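## Task

Find every blue block, including any tucked inside or beneath other objects, and place each one wholly inside the basket with nothing sticking out past its rim; no block of another colour may end up there. At the finish the light wooden cabinet's drawer must be completely closed and the metal box must have its lid fully seated. Nothing may depend on the robot holding it in place. Release everything and pull the grippers away at the end.

## Robot and tools

ROBOT. Two FANUC CRX arms, left_arm and right_arm, each with a Robotiq 140 mm two-finger gripper. The names do not refer to image sides. Base roots in the scene frame: left_arm at (+0.017, +0.348, 0) m, right_arm at (-0.040, -0.439, 0) m, both turned slightly about z.

FRAME. One shared scene frame for all poses: origin on the tabletop midway between the arms, +x out over the table, +z up, left_arm on the +y side. Distances in metres, orientations as quaternions written w first (qw, qx, qy, qz). On each gripper the fingers point along its own +z and open and close along its own y. end_effector_position is the spot between the pads when shut; closed fingertips extend about 33 mm past it, open ones about 9 mm. Closing pushes the tips roughly 24 mm farther out, so keep that margin above surfaces. Reported hand positions may be a bit off, more so at long reach.

THE 20-NUMBER ROW. Every motion command is a single flat row of 20 numbers covering both arms, even if one arm is idle: left x, y, z, qw, qx, qy, qz, left gripper position, force_limit, speed, then the same ten for the right. x, y, z and the quaternion are an absolute target pose in the scene frame, not an offset. The last three per arm lie in [-1, 1]. position: +1 fully open (140 mm), about -0.8 where the pads touch, -1 squeezes until blocked. force_limit: about 14 N at -1, 60 N at 0, 107 N at +1. speed: finger gap rate about 30 mm/s at -1, 140 at 0, 250 at +1. To leave a gripper alone, repeat its previous three numbers (0 is a real command). To keep an arm still or its orientation fixed, resend the exact same pose and quaternion each time, not the drifted value from the result.

TOOLS.
execute_actions(actions): a list of actions; each action is a table of up to 15 rows, one row per 1/30 s step; if fewer rows are given the last one is held to fill 15 steps. Each step the commanded pose is clipped to within 70 mm and 16 degrees of the measured one, so far targets need several actions. An action is rejected for both arms if a target lies over 0.6 m from that gripper's current position along any of its axes; if the first action fails this or any action is malformed, nothing runs. An empty list just returns state and images.
move(target, speed, stop_force, blocking): target is one 20-number row; each gripper travels a straight path to its pose, paths ending together, lasting 0.5 to 10 s. speed is top path speed in m/s, 0.002 to 0.5 (default 0.25); turning is capped at twice that in rad/s. stop_force (N, 20 to 80, same for both arms, not usable in the first 0.2 s) ends an arm's path when it senses that much extra resistance, then backs off two steps; use it only slowly, and not when the gripper also rotates or when lifting off something it presses on. blocking=false returns after 0.5 s while the arm keeps going; it cannot be combined with stop_force, and further moves or actions are rejected until wait or stop shows the end. Paths ignore obstacles and the other arm.
wait(seconds): 0 to 10, lets the scene run holding the last command; returns early if a move finishes.
stop(): brakes a running move; needs stopping room; fingers continue.
zoom_image(camera, region): camera is cam_head_left, cam_head_right, cam_left_wrist or cam_right_wrist (each 896x504); region [x0, y0, x1, y1] in pixels from the top-left, at most 504 by 504.
read_manual(section): licence texts only; "licences" is the sole section.
finished_scene(scene): pass the number of the current scene to end it; irreversible, and the goal must already hold without help.

RESULTS. The state line lists each gripper's position and quaternion. object_status: 0 moving, 1 blocked while opening, 2 blocked while closing (a real grip), 3 reached target or pads met. position_measured runs in counts from 3 (open) to 230 (pads together). To squeeze harder on a held part, raise force_limit and nudge position (e.g. -1 to -0.98). Hand target lines show where each arm is now being driven. The move line reports the ending: done, off_target, moving, held, fault, or contact (stop_force triggered); limits=paced means the pose was clipped, limits=held means a safety check paused some steps. A pose unreachable line names an arm whose command was altered or blocked. HELD in step readings marks held-back steps. MOTOR HOT warns of heating from holding loads; OVER-TEMPERATURE FAULT means brakes were applied until cool.

AVOID. A joint torque reaching its load limit (142 N m for the three big joints, 35.6 for the wrist joints, held weight included) or any outside force of 150 N stops that arm for 10 s. Arms are stiff: targets even slightly beyond a firm contact can fault. Fast touches hit hard. Do not let the arms collide or press each other, do not knock or drop anything off the table, and avoid drops, slips and slams. Occasional tugs on held parts or pushes on loose objects can occur, so grip firmly and check.

Each tool is called after "Call:" as name(argument=value, ...) on one line, values as JSON.

## Session

Call:
execute_actions(actions=[])

Scene clock: 0.00 s.
left_arm: end_effector_position=(+0.8993, +0.3177, +0.2969) position_measured=3 object_status=3 end_effector_quat_wxyz=(-0.177, +0.835, -0.345, +0.391) | right_arm: end_effector_position=(+1.1386, -0.4177, +0.2760) position_measured=3 object_status=3 end_effector_quat_wxyz=(+0.286, +0.734, +0.215, +0.578)
Joint positions: left_arm=[ 0.06   0.412  0.271  0.171 -0.552  0.535] | right_arm=[-0.035  1.243  1.003  1.846 -0.238  0.423]
Joint velocities: left_arm=[ 0.     0.     0.    -0.     0.001 -0.001] | right_arm=[-0.    -0.     0.     0.    -0.001 -0.   ]
Hand target (left_arm): +0.899, +0.318, +0.297; -0.177, +0.835, -0.345, +0.391
Hand target (right_arm): +1.139, -0.418, +0.276; +0.286, +0.734, +0.215, +0.578

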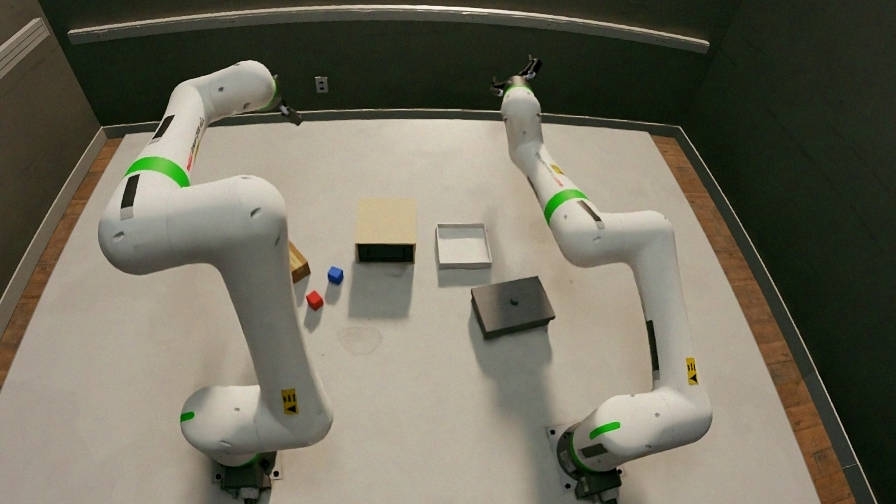

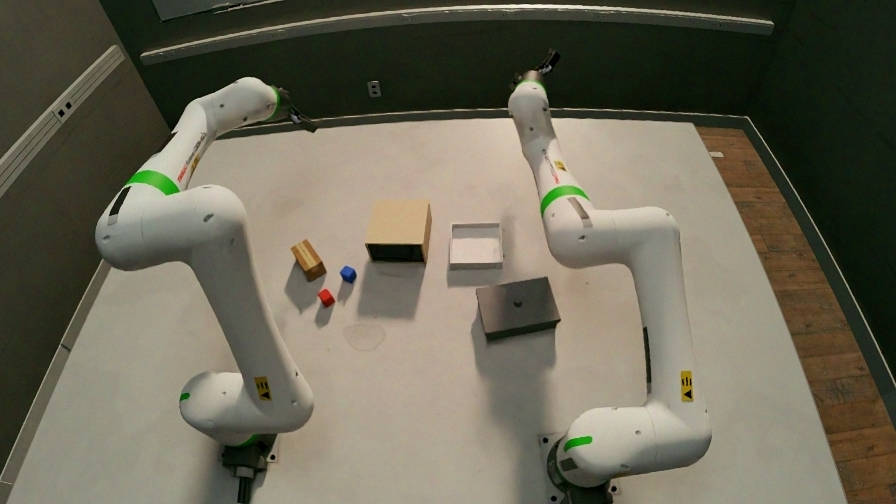

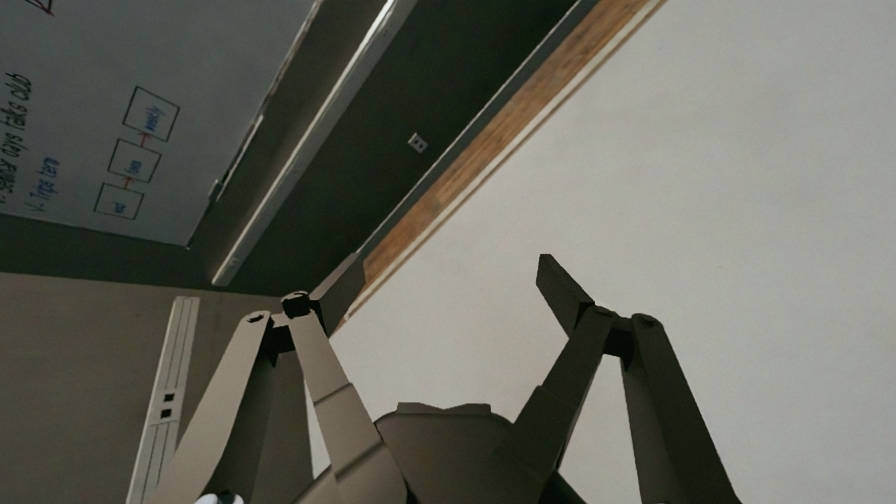

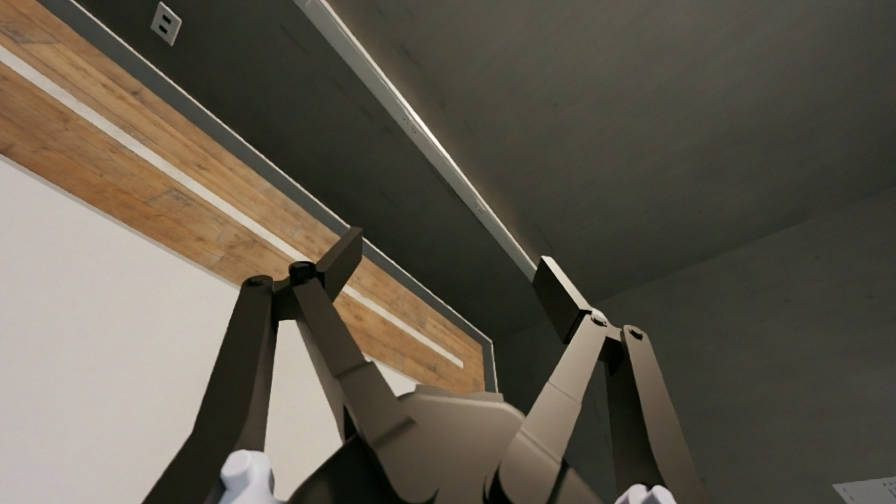

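Call:
zoom_image(camera="cam_head_right", region=[270, 180, 590, 360])

Call:
zoom_image(camera="cam_head_left", region=[270, 180, 590, 360])

Region (270, 180, 590, 360) of cam_head_right's 896x504 image, scaled by 1.575, with more detail than that image has; it fills the top 284 rows of this view, and the rest is white.

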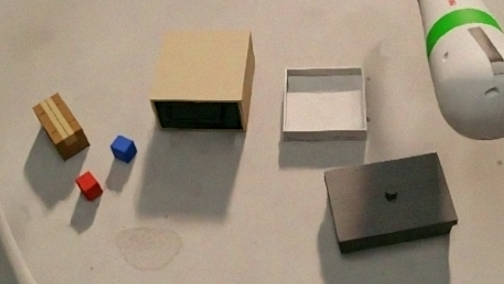

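Region (270, 180, 590, 360) of cam_head_left's 896x504 image, scaled by 1.575, with more detail than that image has; it fills the top 284 rows of this view, and the rest is white.

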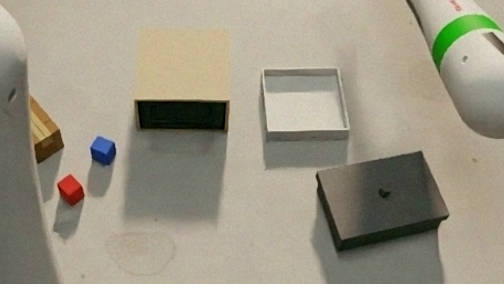

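Call:
move(target=[0.40,0.15,0.35,0,1,0,0,1,0,0,0.28,-0.31,0.35,0,1,0,0,1,0,0], speed=0.3)

action 0: the call puts the target (right_arm/x, right_arm/y, right_arm/z) 0.864 m from right_arm's end_effector_position in the last result along the gripper's own z axis as it stood there; a target may be at most 0.6 m away along each of those axes, so nothing of the call was run and nothing moved. Command a nearer target, and go on from there in a later call.

Call:
move(target=[0.40,0.15,0.35,0,1,0,0,1,0,0,0.7,-0.35,0.35,0,1,0,0,1,0,0], speed=0.3)

Call:
move(target=[0.40,0.15,0.35,0,1,0,0,1,0,0,0.28,-0.31,0.35,0,1,0,0,1,0,0], speed=0.3)

Scene clock: 36.90 s.
left_arm: end_effector_position=(+0.3998, +0.1493, +0.3506) position_measured=3 object_status=3 end_effector_quat_wxyz=(-0.001, +1.000, +0.000, -0.000) | right_arm: end_effector_position=(+0.6989, -0.3512, +0.3486) position_measured=3 object_status=3 end_effector_quat_wxyz=(-0.010, +0.996, -0.000, +0.093)
Joint positions: left_arm=[-0.261 -0.01   0.254 -0.001 -1.836  1.744] | right_arm=[ 0.22   0.902  1.537  0.043 -2.021  1.281]
Joint velocities: left_arm=[-0.    -0.001 -0.001  0.001 -0.001  0.   ] | right_arm=[-0.002  0.     0.001 -0.004 -0.001 -0.004]
Hand target (left_arm): +0.400, +0.149, +0.351; -0.001, +1.000, +0.000, -0.000
Hand target (right_arm): +0.699, -0.351, +0.349; -0.010, +0.996, -0.000, +0.093
Off the commanded pose (left_arm): 0.001 m, 0 deg.
Off the commanded pose (right_arm): 0.002 m, 11 deg.
elbow stopped short (right arm): the move would have taken joint 3 (elbow) straighter than the controller allows; a more bent joint 3 avoids this.
move: off_target (right_arm)
camera_calibration (this result's frames):
cam_left_wrist: T_world_to_cam=[[-0.0108404, -0.999603, -0.0259918, 0.163049], [-0.921012, -0.000140649, 0.389535, 0.244499], [-0.389384, 0.0281614, -0.920645, 0.660685], [0, 0, 0, 1]] pos_world=[0.484214, 0.144412, 0.517253]
cam_right_wrist: T_world_to_cam=[[0.14542, -0.989249, 0.0154886, -0.454713], [-0.956648, -0.1366, 0.257226, 0.534171], [-0.252345, -0.052223, -0.966227, 0.682937], [0, 0, 0, 1]] pos_world=[0.749474, -0.341191, 0.529512]

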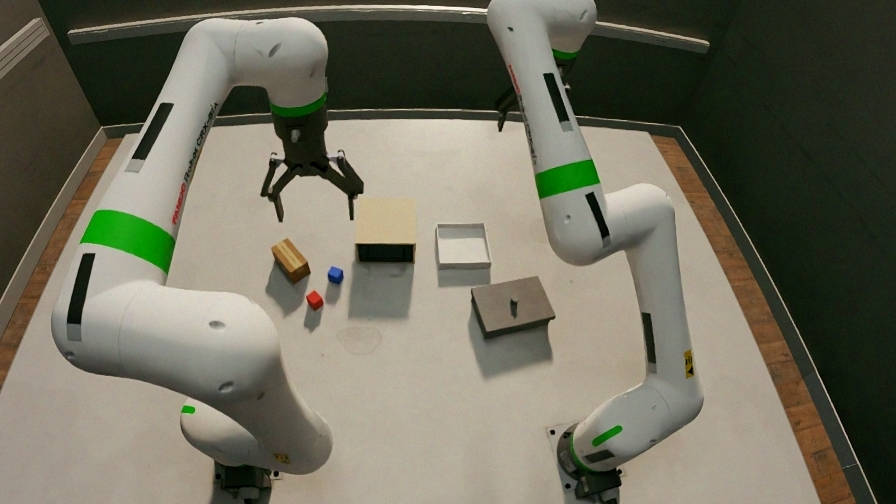

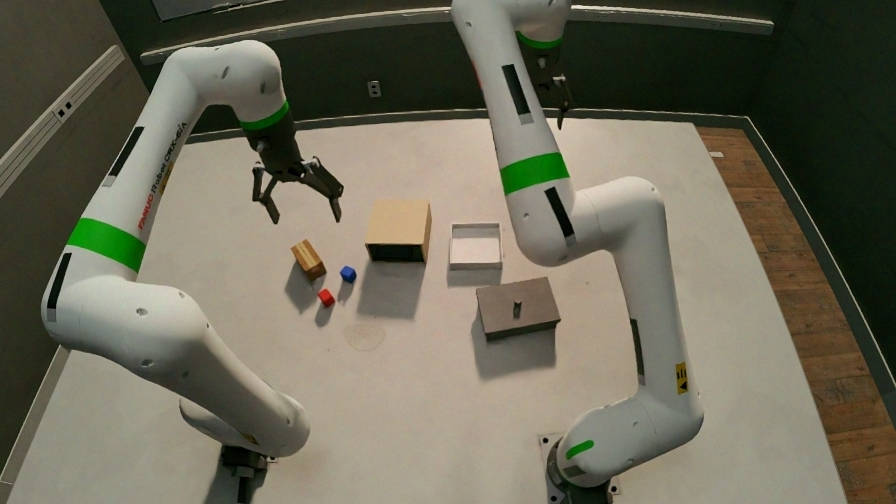

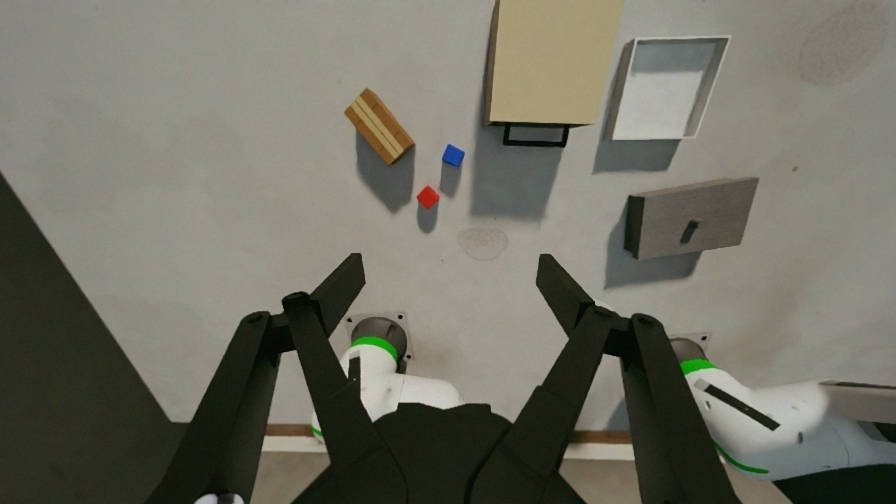

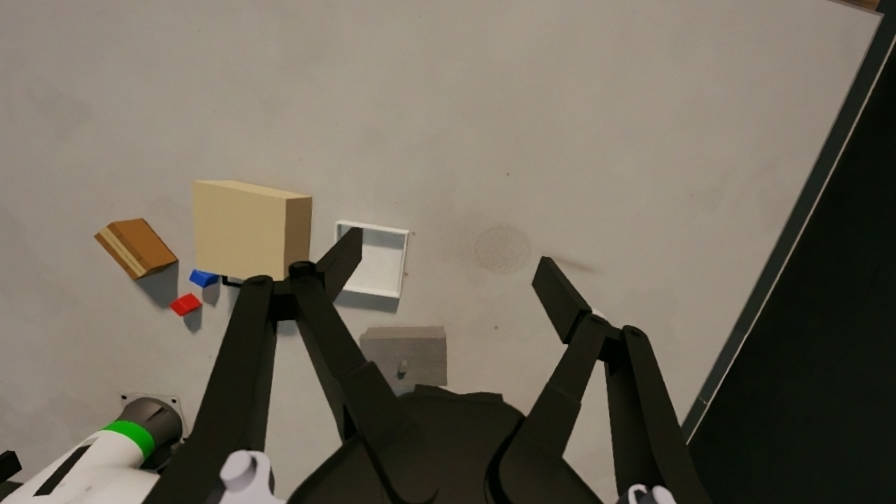

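Scene clock: 38.80 s.
left_arm: end_effector_position=(+0.4000, +0.1500, +0.3500) position_measured=3 object_status=3 end_effector_quat_wxyz=(+0.000, +1.000, -0.000, +0.000) | right_arm: end_effector_position=(+0.2796, -0.3112, +0.3497) position_measured=3 object_status=3 end_effector_quat_wxyz=(-0.000, +1.000, -0.000, -0.001)
Joint positions: left_arm=[-0.258 -0.012  0.251  0.    -1.833  1.741] | right_arm=[ 0.674 -0.231  0.058 -0.001 -1.859  0.804]
Joint velocities: left_arm=[-0.     0.     0.002 -0.    -0.001 -0.   ] | right_arm=[ 0.001 -0.002 -0.     0.    -0.001 -0.   ]
Hand target (left_arm): +0.400, +0.150, +0.350; +0.000, +1.000, -0.000, +0.000
Hand target (right_arm): +0.280, -0.311, +0.350; -0.000, +1.000, -0.000, -0.001
Off the commanded pose (left_arm): 0.000 m, 0 deg.
Off the commanded pose (right_arm): 0.001 m, 0 deg.
move: done
camera_calibration (this result's frames):
cam_left_wrist: T_world_to_cam=[[-0.0109928, -0.99964, -0.0244776, 0.163271], [-0.921203, 0.000603051, 0.389083, 0.245048], [-0.388928, 0.0268259, -0.920877, 0.660325], [0, 0, 0, 1]] pos_world=[0.484353, 0.145351, 0.516731]
cam_right_wrist: T_world_to_cam=[[0.147197, -0.989085, 0.00667911, -0.351574], [-0.891375, -0.129723, 0.434307, 0.0602266], [-0.4287, -0.0698824, -0.90074, 0.601197], [0, 0, 0, 1]] pos_world=[0.363168, -0.297911, 0.517713]

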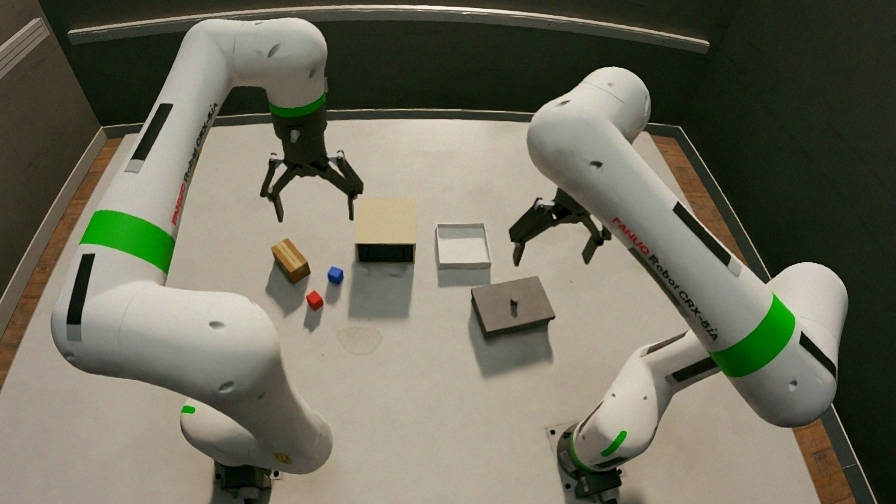

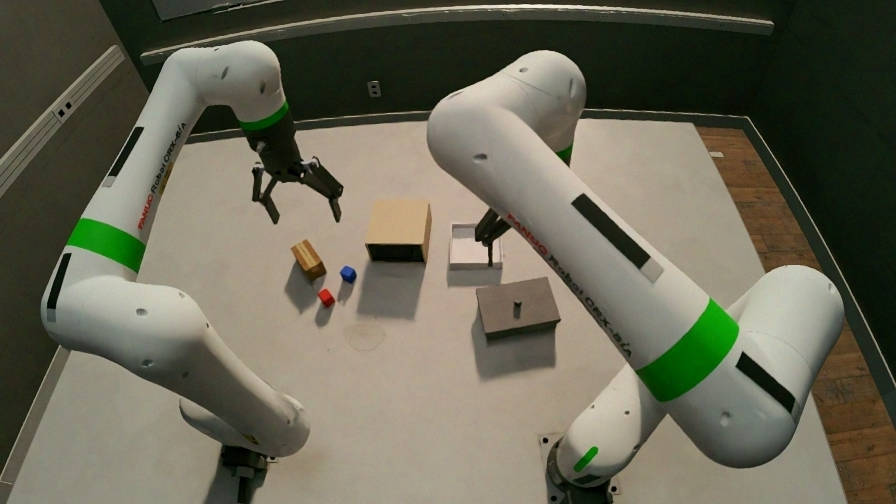

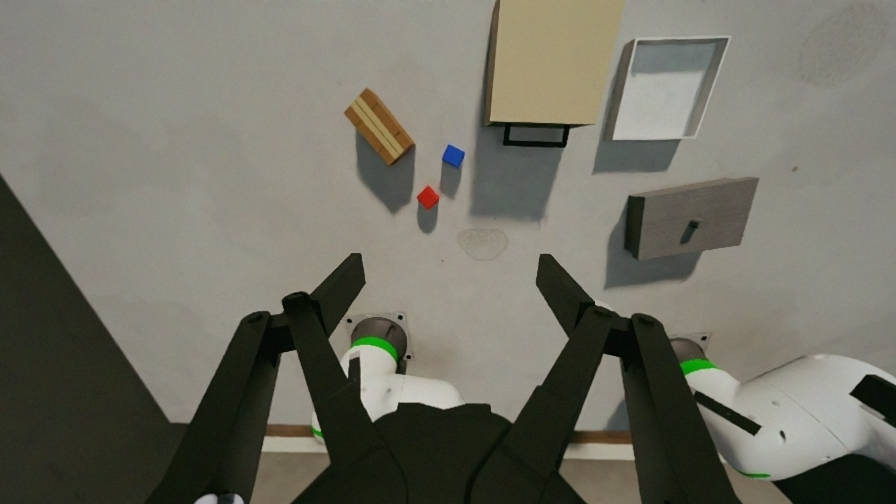

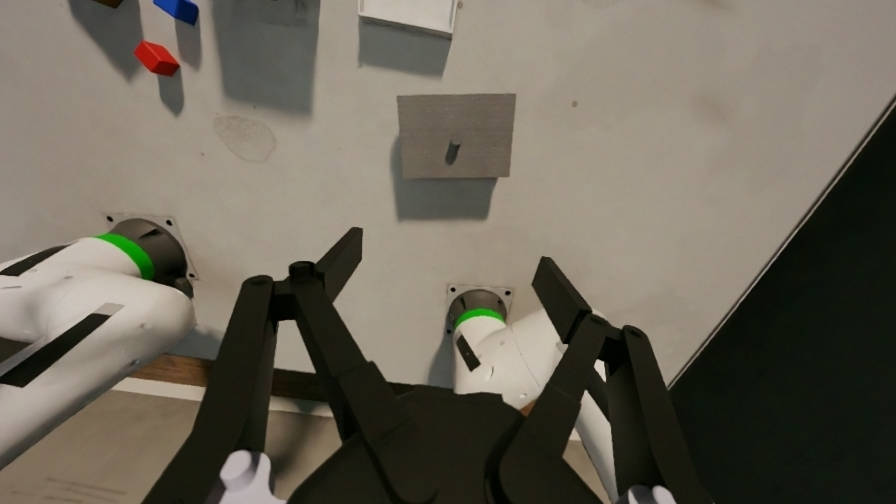

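Call:
zoom_image(camera="cam_left_wrist", region=[320, 0, 780, 270])

Call:
zoom_image(camera="cam_right_wrist", region=[340, 60, 580, 220])

Region (320, 0, 780, 270) of cam_left_wrist's 896x504 image, scaled by 1.096, with more detail than that image has; it fills the top 296 rows of this view, and the rest is white.

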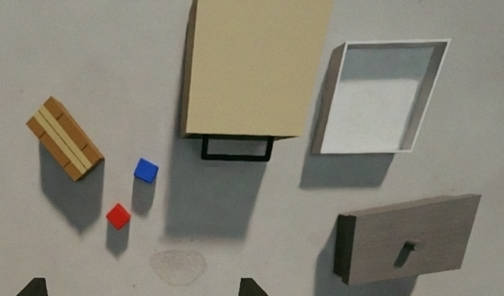

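Region (340, 60, 580, 220) of cam_right_wrist's 896x504 image, scaled by 2.100, with more detail than that image has.

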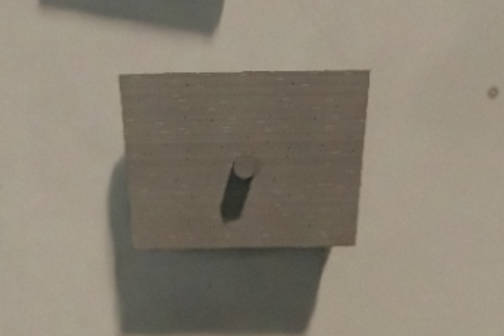

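Call:
move(target=[0.475,0.148,0.13,0,0.9763,-0.2164,0,0.05,0,0,0.354,-0.318,0.16,0,1,0,0,-0.35,0,0], speed=0.2)

Scene clock: 76.47 s.
left_arm: end_effector_position=(+0.4751, +0.1481, +0.1301) position_measured=123 object_status=3 end_effector_quat_wxyz=(+0.000, +0.976, -0.216, +0.000) | right_arm: end_effector_position=(+0.3543, -0.3177, +0.1601) position_measured=173 object_status=3 end_effector_quat_wxyz=(+0.000, +1.000, -0.000, +0.000)
Joint positions: left_arm=[-0.236  0.158 -0.084  0.    -1.328  1.283] | right_arm=[ 0.527 -0.078 -0.259  0.    -1.39   0.951]
Joint velocities: left_arm=[ 0.001  0.001  0.001  0.     0.    -0.001] | right_arm=[-0.001  0.001 -0.001 -0.     0.002 -0.001]
Hand target (left_arm): +0.475, +0.148, +0.130; +0.000, +0.976, -0.216, +0.000
Hand target (right_arm): +0.354, -0.318, +0.160; +0.000, +1.000, -0.000, +0.000
Off the commanded pose (left_arm): 0.000 m, 0 deg.
Off the commanded pose (right_arm): 0.000 m, 0 deg.
move: done
camera_calibration (this result's frames):
cam_left_wrist: T_world_to_cam=[[-0.431739, -0.901667, -0.0244556, 0.342187], [-0.834971, 0.389253, 0.388981, 0.301281], [-0.341212, 0.188358, -0.920921, 0.440468], [0, 0, 0, 1]] pos_world=[0.549589, 0.108298, 0.296813]
cam_right_wrist: T_world_to_cam=[[0.147058, -0.989097, 0.00777921, -0.367812], [-0.89212, -0.129234, 0.432921, 0.208908], [-0.427196, -0.0706045, -0.901398, 0.461345], [0, 0, 0, 1]] pos_world=[0.437545, -0.30423, 0.328276]

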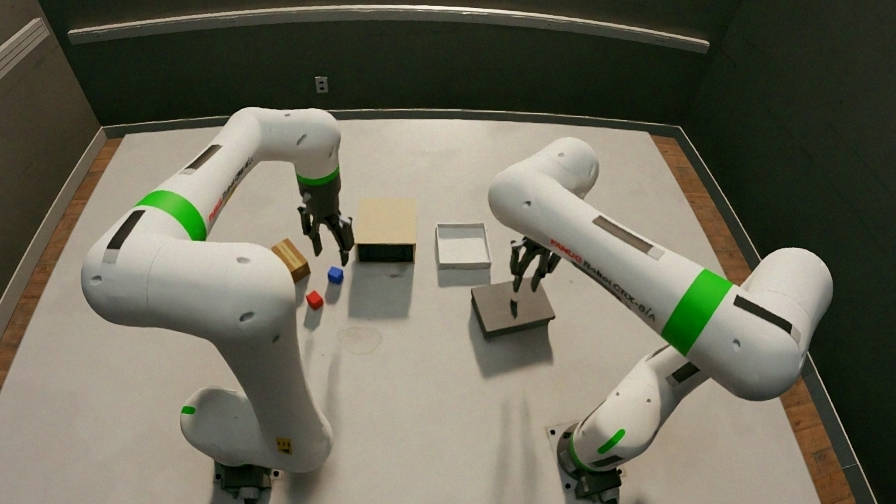

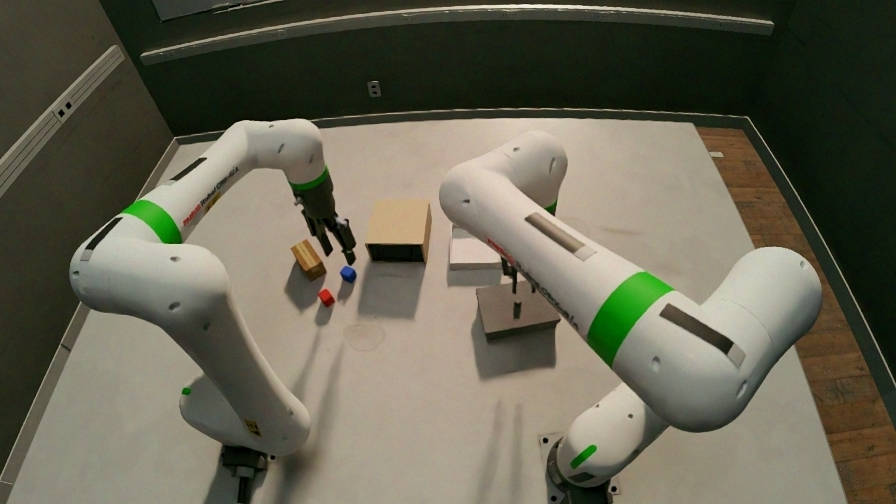

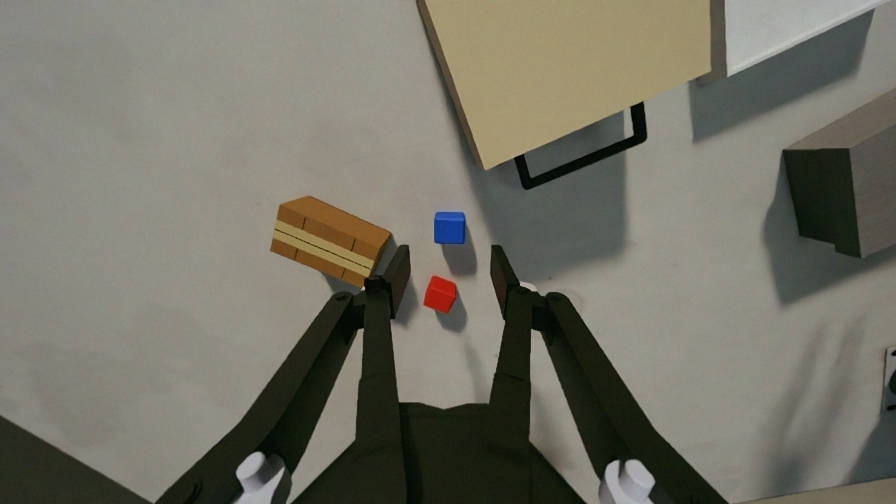

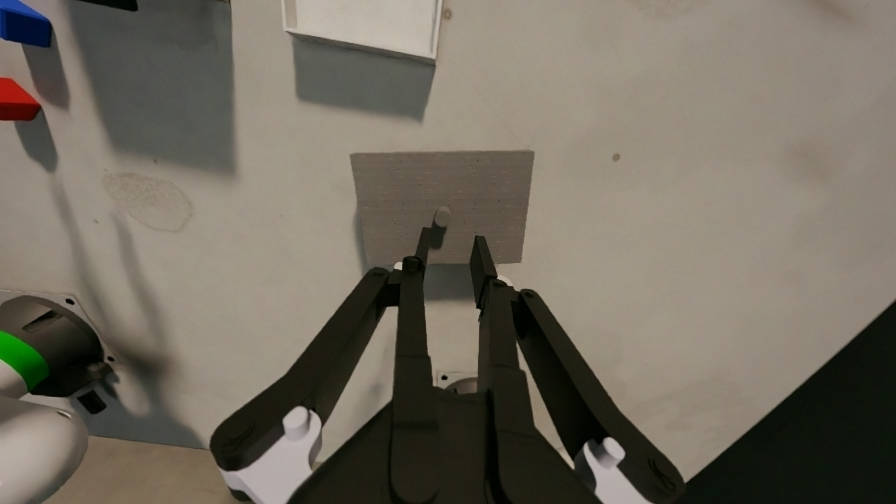

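Call:
move(target=[0.475,0.148,0.042,0,0.9763,-0.2164,0,0.05,0,0,0.359,-0.309,0.12,0,1,0,0,-0.35,0,0], speed=0.1)

Call:
move(target=[0.475,0.148,0.042,0,0.9763,-0.2164,0,-1,0,0,0.359,-0.309,0.12,0,1,0,0,-0.35,0,0], speed=0.1)

Scene clock: 98.17 s.
left_arm: end_effector_position=(+0.4750, +0.1481, +0.0420) position_measured=123 object_status=3 end_effector_quat_wxyz=(-0.000, +0.976, -0.216, +0.000) | right_arm: end_effector_position=(+0.3590, -0.3090, +0.1200) position_measured=173 object_status=3 end_effector_quat_wxyz=(-0.000, +1.000, -0.000, -0.000)
Joint positions: left_arm=[-0.236  0.232 -0.214 -0.    -1.125  1.283] | right_arm=[ 0.538 -0.036 -0.315 -0.    -1.292  0.941]
Joint velocities: left_arm=[ 0.     0.    -0.001  0.     0.002  0.002] | right_arm=[-0.     0.    -0.001  0.     0.001 -0.   ]
Hand target (left_arm): +0.475, +0.148, +0.042; -0.000, +0.976, -0.216, -0.000
Hand target (right_arm): +0.359, -0.309, +0.120; +0.000, +1.000, -0.000, -0.000
Off the commanded pose (left_arm): 0.000 m, 0 deg.
Off the commanded pose (right_arm): 0.000 m, 0 deg.
move: done
camera_calibration (this result's frames):
cam_left_wrist: T_world_to_cam=[[-0.432168, -0.901455, -0.024703, 0.340181], [-0.834783, 0.389542, 0.389094, 0.33537], [-0.341128, 0.188776, -0.920867, 0.359266], [0, 0, 0, 1]] pos_world=[0.549532, 0.108196, 0.20875]
cam_right_wrist: T_world_to_cam=[[0.147519, -0.98903, 0.00753972, -0.359698], [-0.891855, -0.129722, 0.433321, 0.231283], [-0.42759, -0.0706475, -0.901208, 0.427941], [0, 0, 0, 1]] pos_world=[0.442316, -0.295516, 0.288156]

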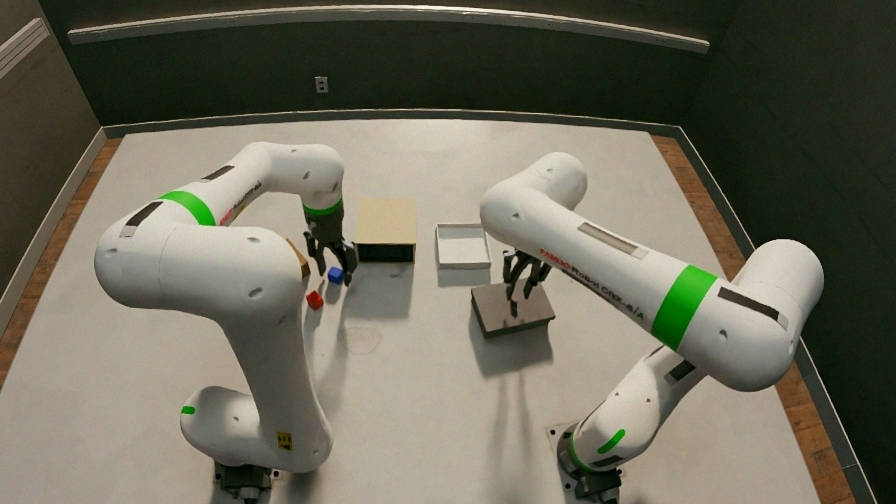

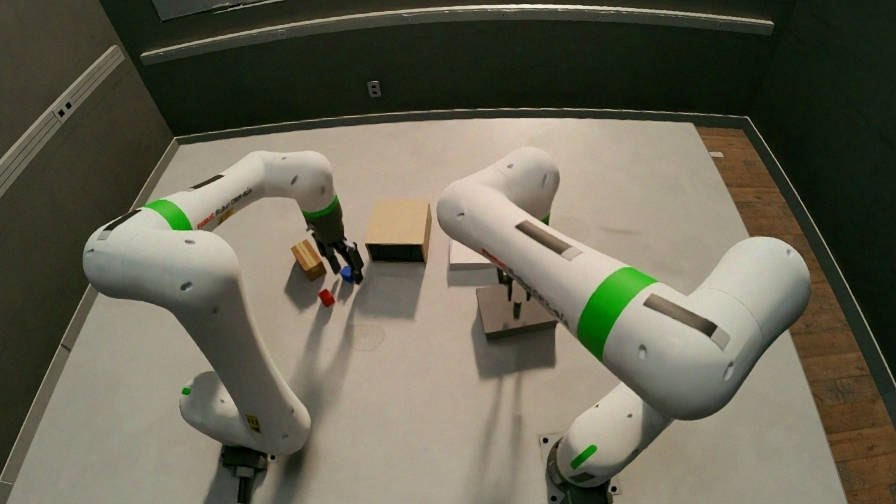

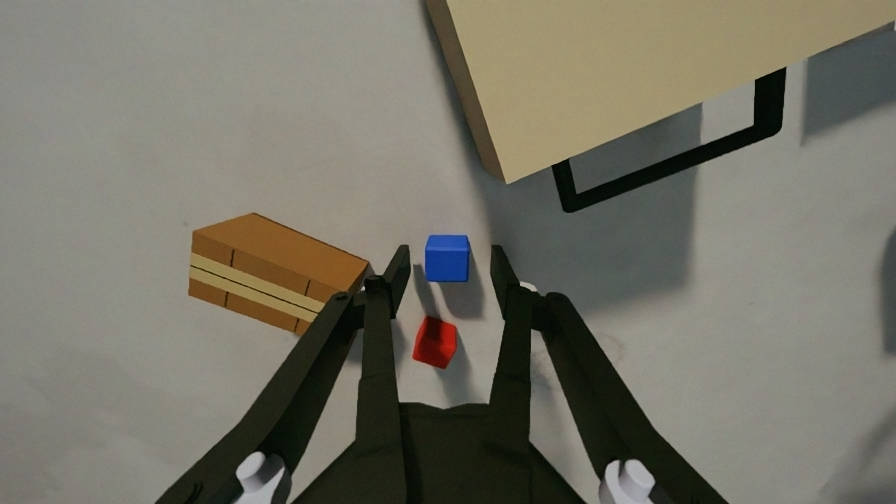

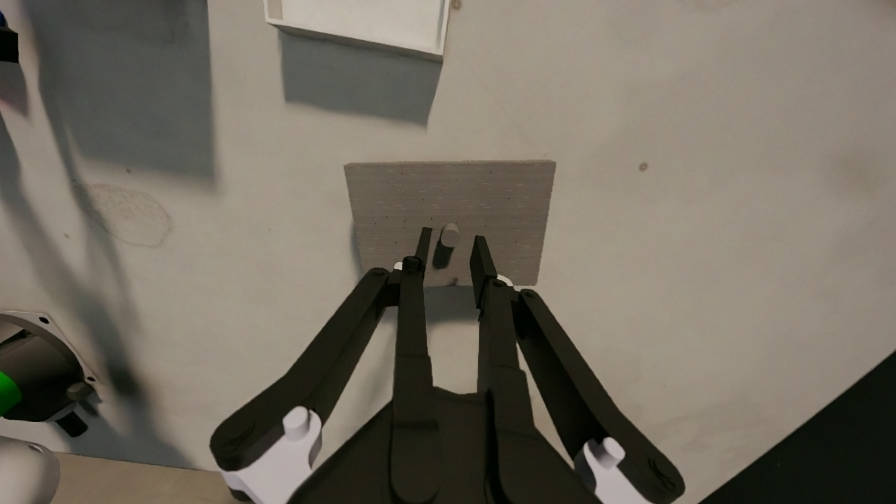

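Scene clock: 98.87 s.
left_arm: end_effector_position=(+0.4750, +0.1480, +0.0420) position_measured=182 object_status=2 end_effector_quat_wxyz=(-0.000, +0.976, -0.216, -0.000) | right_arm: end_effector_position=(+0.3590, -0.3090, +0.1200) position_measured=173 object_status=3 end_effector_quat_wxyz=(-0.000, +1.000, +0.000, -0.000)
Joint positions: left_arm=[-0.236  0.232 -0.215 -0.    -1.125  1.282] | right_arm=[ 0.538 -0.036 -0.315 -0.    -1.292  0.941]
Joint velocities: left_arm=[-0.     0.001  0.001  0.001 -0.    -0.   ] | right_arm=[ 0.001 -0.     0.     0.     0.001  0.001]
Hand target (left_arm): +0.475, +0.148, +0.042; +0.000, +0.976, -0.216, -0.000
Hand target (right_arm): +0.359, -0.309, +0.120; +0.000, +1.000, -0.000, +0.000
Off the commanded pose (left_arm): 0.000 m, 0 deg.
Off the commanded pose (right_arm): 0.000 m, 0 deg.
move: done
camera_calibration (this result's frames):
cam_left_wrist: T_world_to_cam=[[-0.432364, -0.901367, -0.0244891, 0.340168], [-0.834665, 0.389797, 0.389093, 0.335278], [-0.34117, 0.18867, -0.920873, 0.359274], [0, 0, 0, 1]] pos_world=[0.549494, 0.108142, 0.208722]
cam_right_wrist: T_world_to_cam=[[0.147672, -0.989008, 0.00755907, -0.359757], [-0.89182, -0.129848, 0.433354, 0.231222], [-0.427609, -0.0707355, -0.901192, 0.427888], [0, 0, 0, 1]] pos_world=[0.442303, -0.295511, 0.288128]

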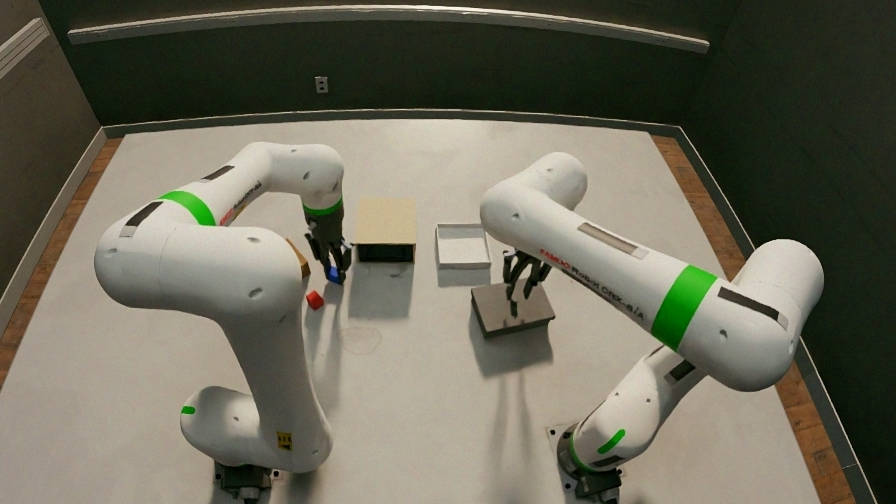

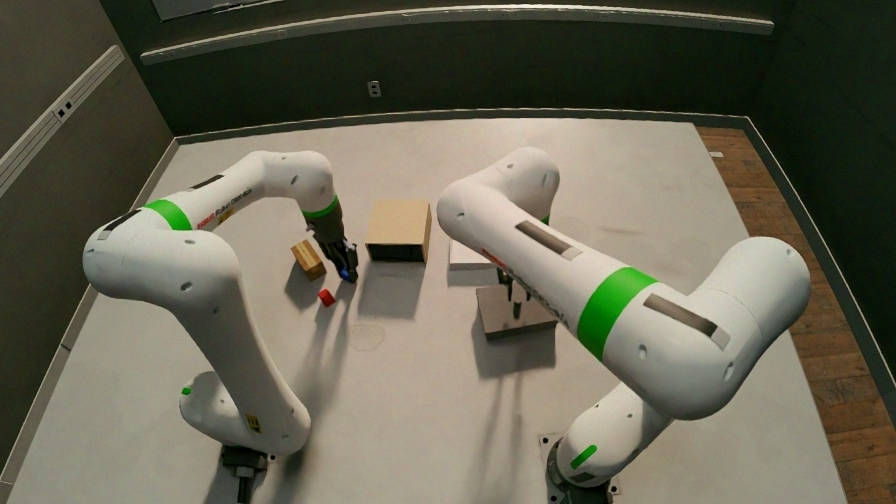

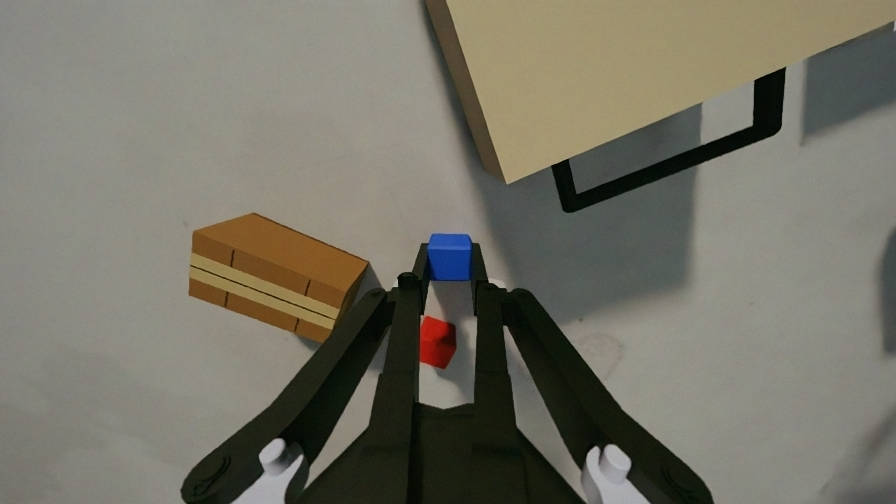

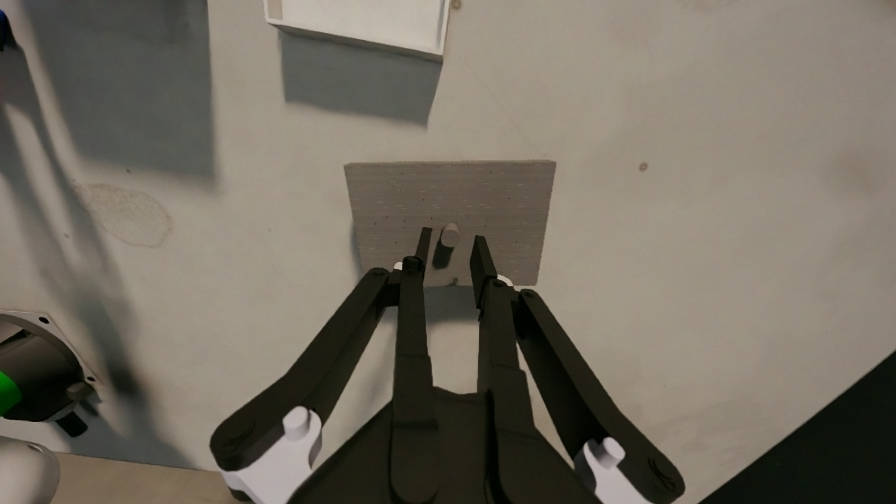

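Call:
move(target=[0.475,0.148,0.09,0,0.9763,-0.2164,0,-1,0,0,0.359,-0.309,0.07,0,1,0,0,-0.35,0,0], speed=0.015, stop_force=20)

Scene clock: 115.37 s.
left_arm: end_effector_position=(+0.4750, +0.1480, +0.0900) position_measured=182 object_status=2 end_effector_quat_wxyz=(+0.000, +0.976, -0.216, -0.000) | right_arm: end_effector_position=(+0.3591, -0.3090, +0.0853) position_measured=173 object_status=3 end_effector_quat_wxyz=(+0.000, +1.000, -0.000, +0.000)
Joint positions: left_arm=[-0.236  0.186 -0.149  0.    -1.236  1.282] | right_arm=[ 0.538 -0.008 -0.372  0.    -1.206  0.941]
Joint velocities: left_arm=[-0.     0.     0.     0.001  0.001 -0.   ] | right_arm=[-0.     0.001  0.     0.     0.     0.   ]
Hand target (left_arm): +0.475, +0.148, +0.090; +0.000, +0.976, -0.216, +0.000
Hand target (right_arm): +0.359, -0.309, +0.085; +0.000, +1.000, -0.000, +0.000
Off the commanded pose (left_arm): 0.000 m, 0 deg.
Off the commanded pose (right_arm): 0.015 m, 0 deg.
move: contact (right_arm)
camera_calibration (this result's frames):
cam_left_wrist: T_world_to_cam=[[-0.432485, -0.901311, -0.0244076, 0.34135], [-0.834606, 0.389941, 0.389075, 0.316542], [-0.34116, 0.18864, -0.920883, 0.403469], [0, 0, 0, 1]] pos_world=[0.549464, 0.10812, 0.256721]
cam_right_wrist: T_world_to_cam=[[0.14758, -0.989021, 0.00763975, -0.35952], [-0.891905, -0.129743, 0.433212, 0.246414], [-0.427464, -0.0707475, -0.90126, 0.39659], [0, 0, 0, 1]] pos_world=[0.442364, -0.295544, 0.253428]

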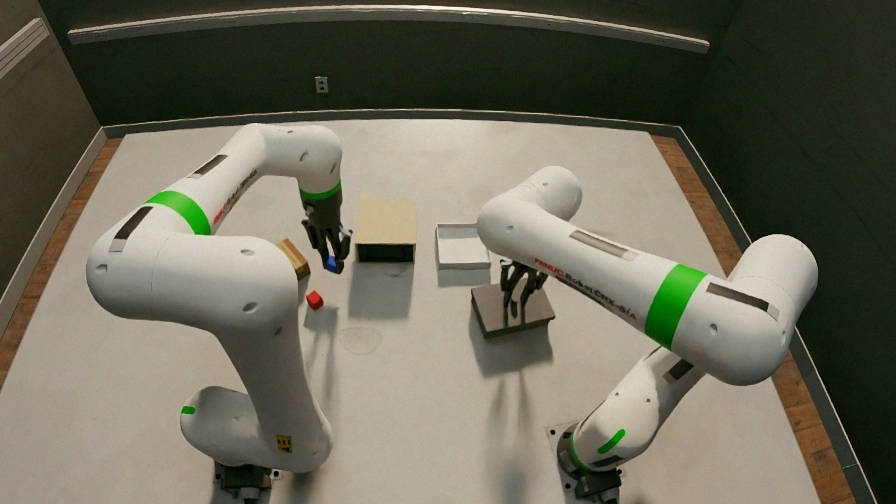

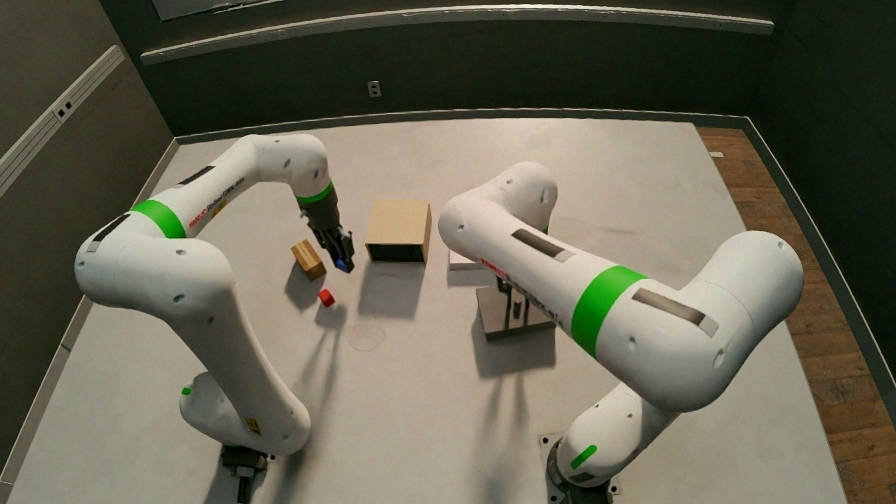

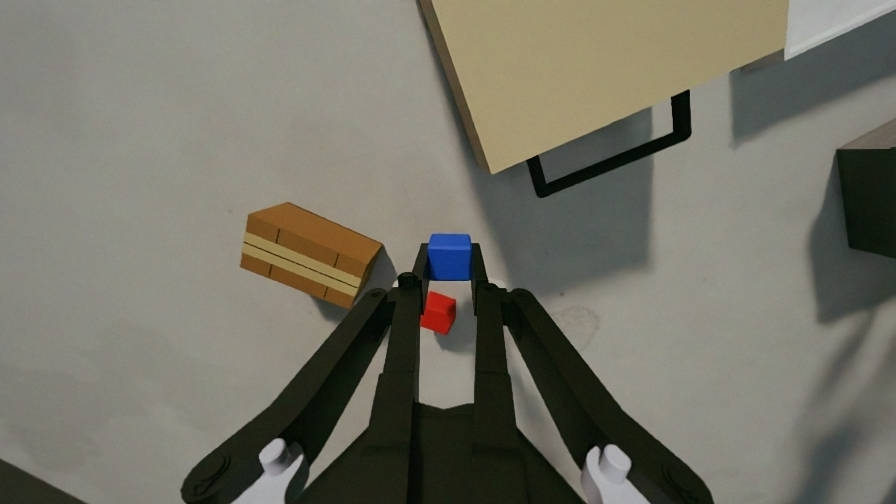

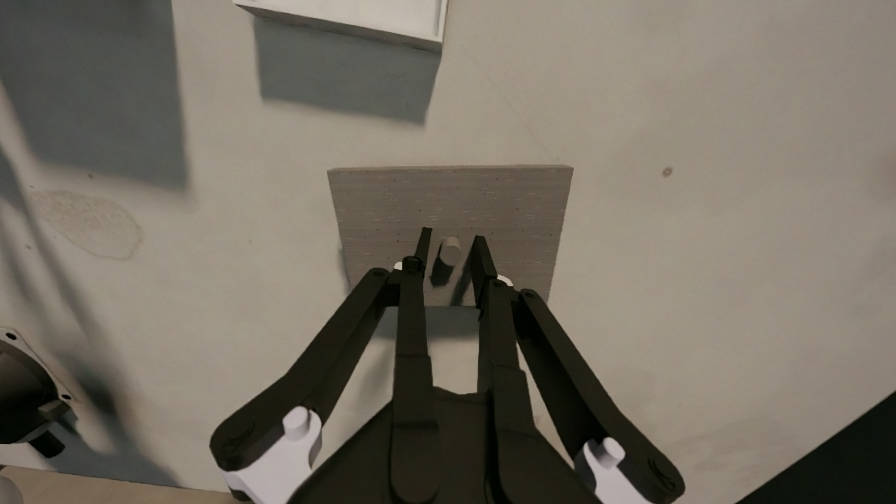

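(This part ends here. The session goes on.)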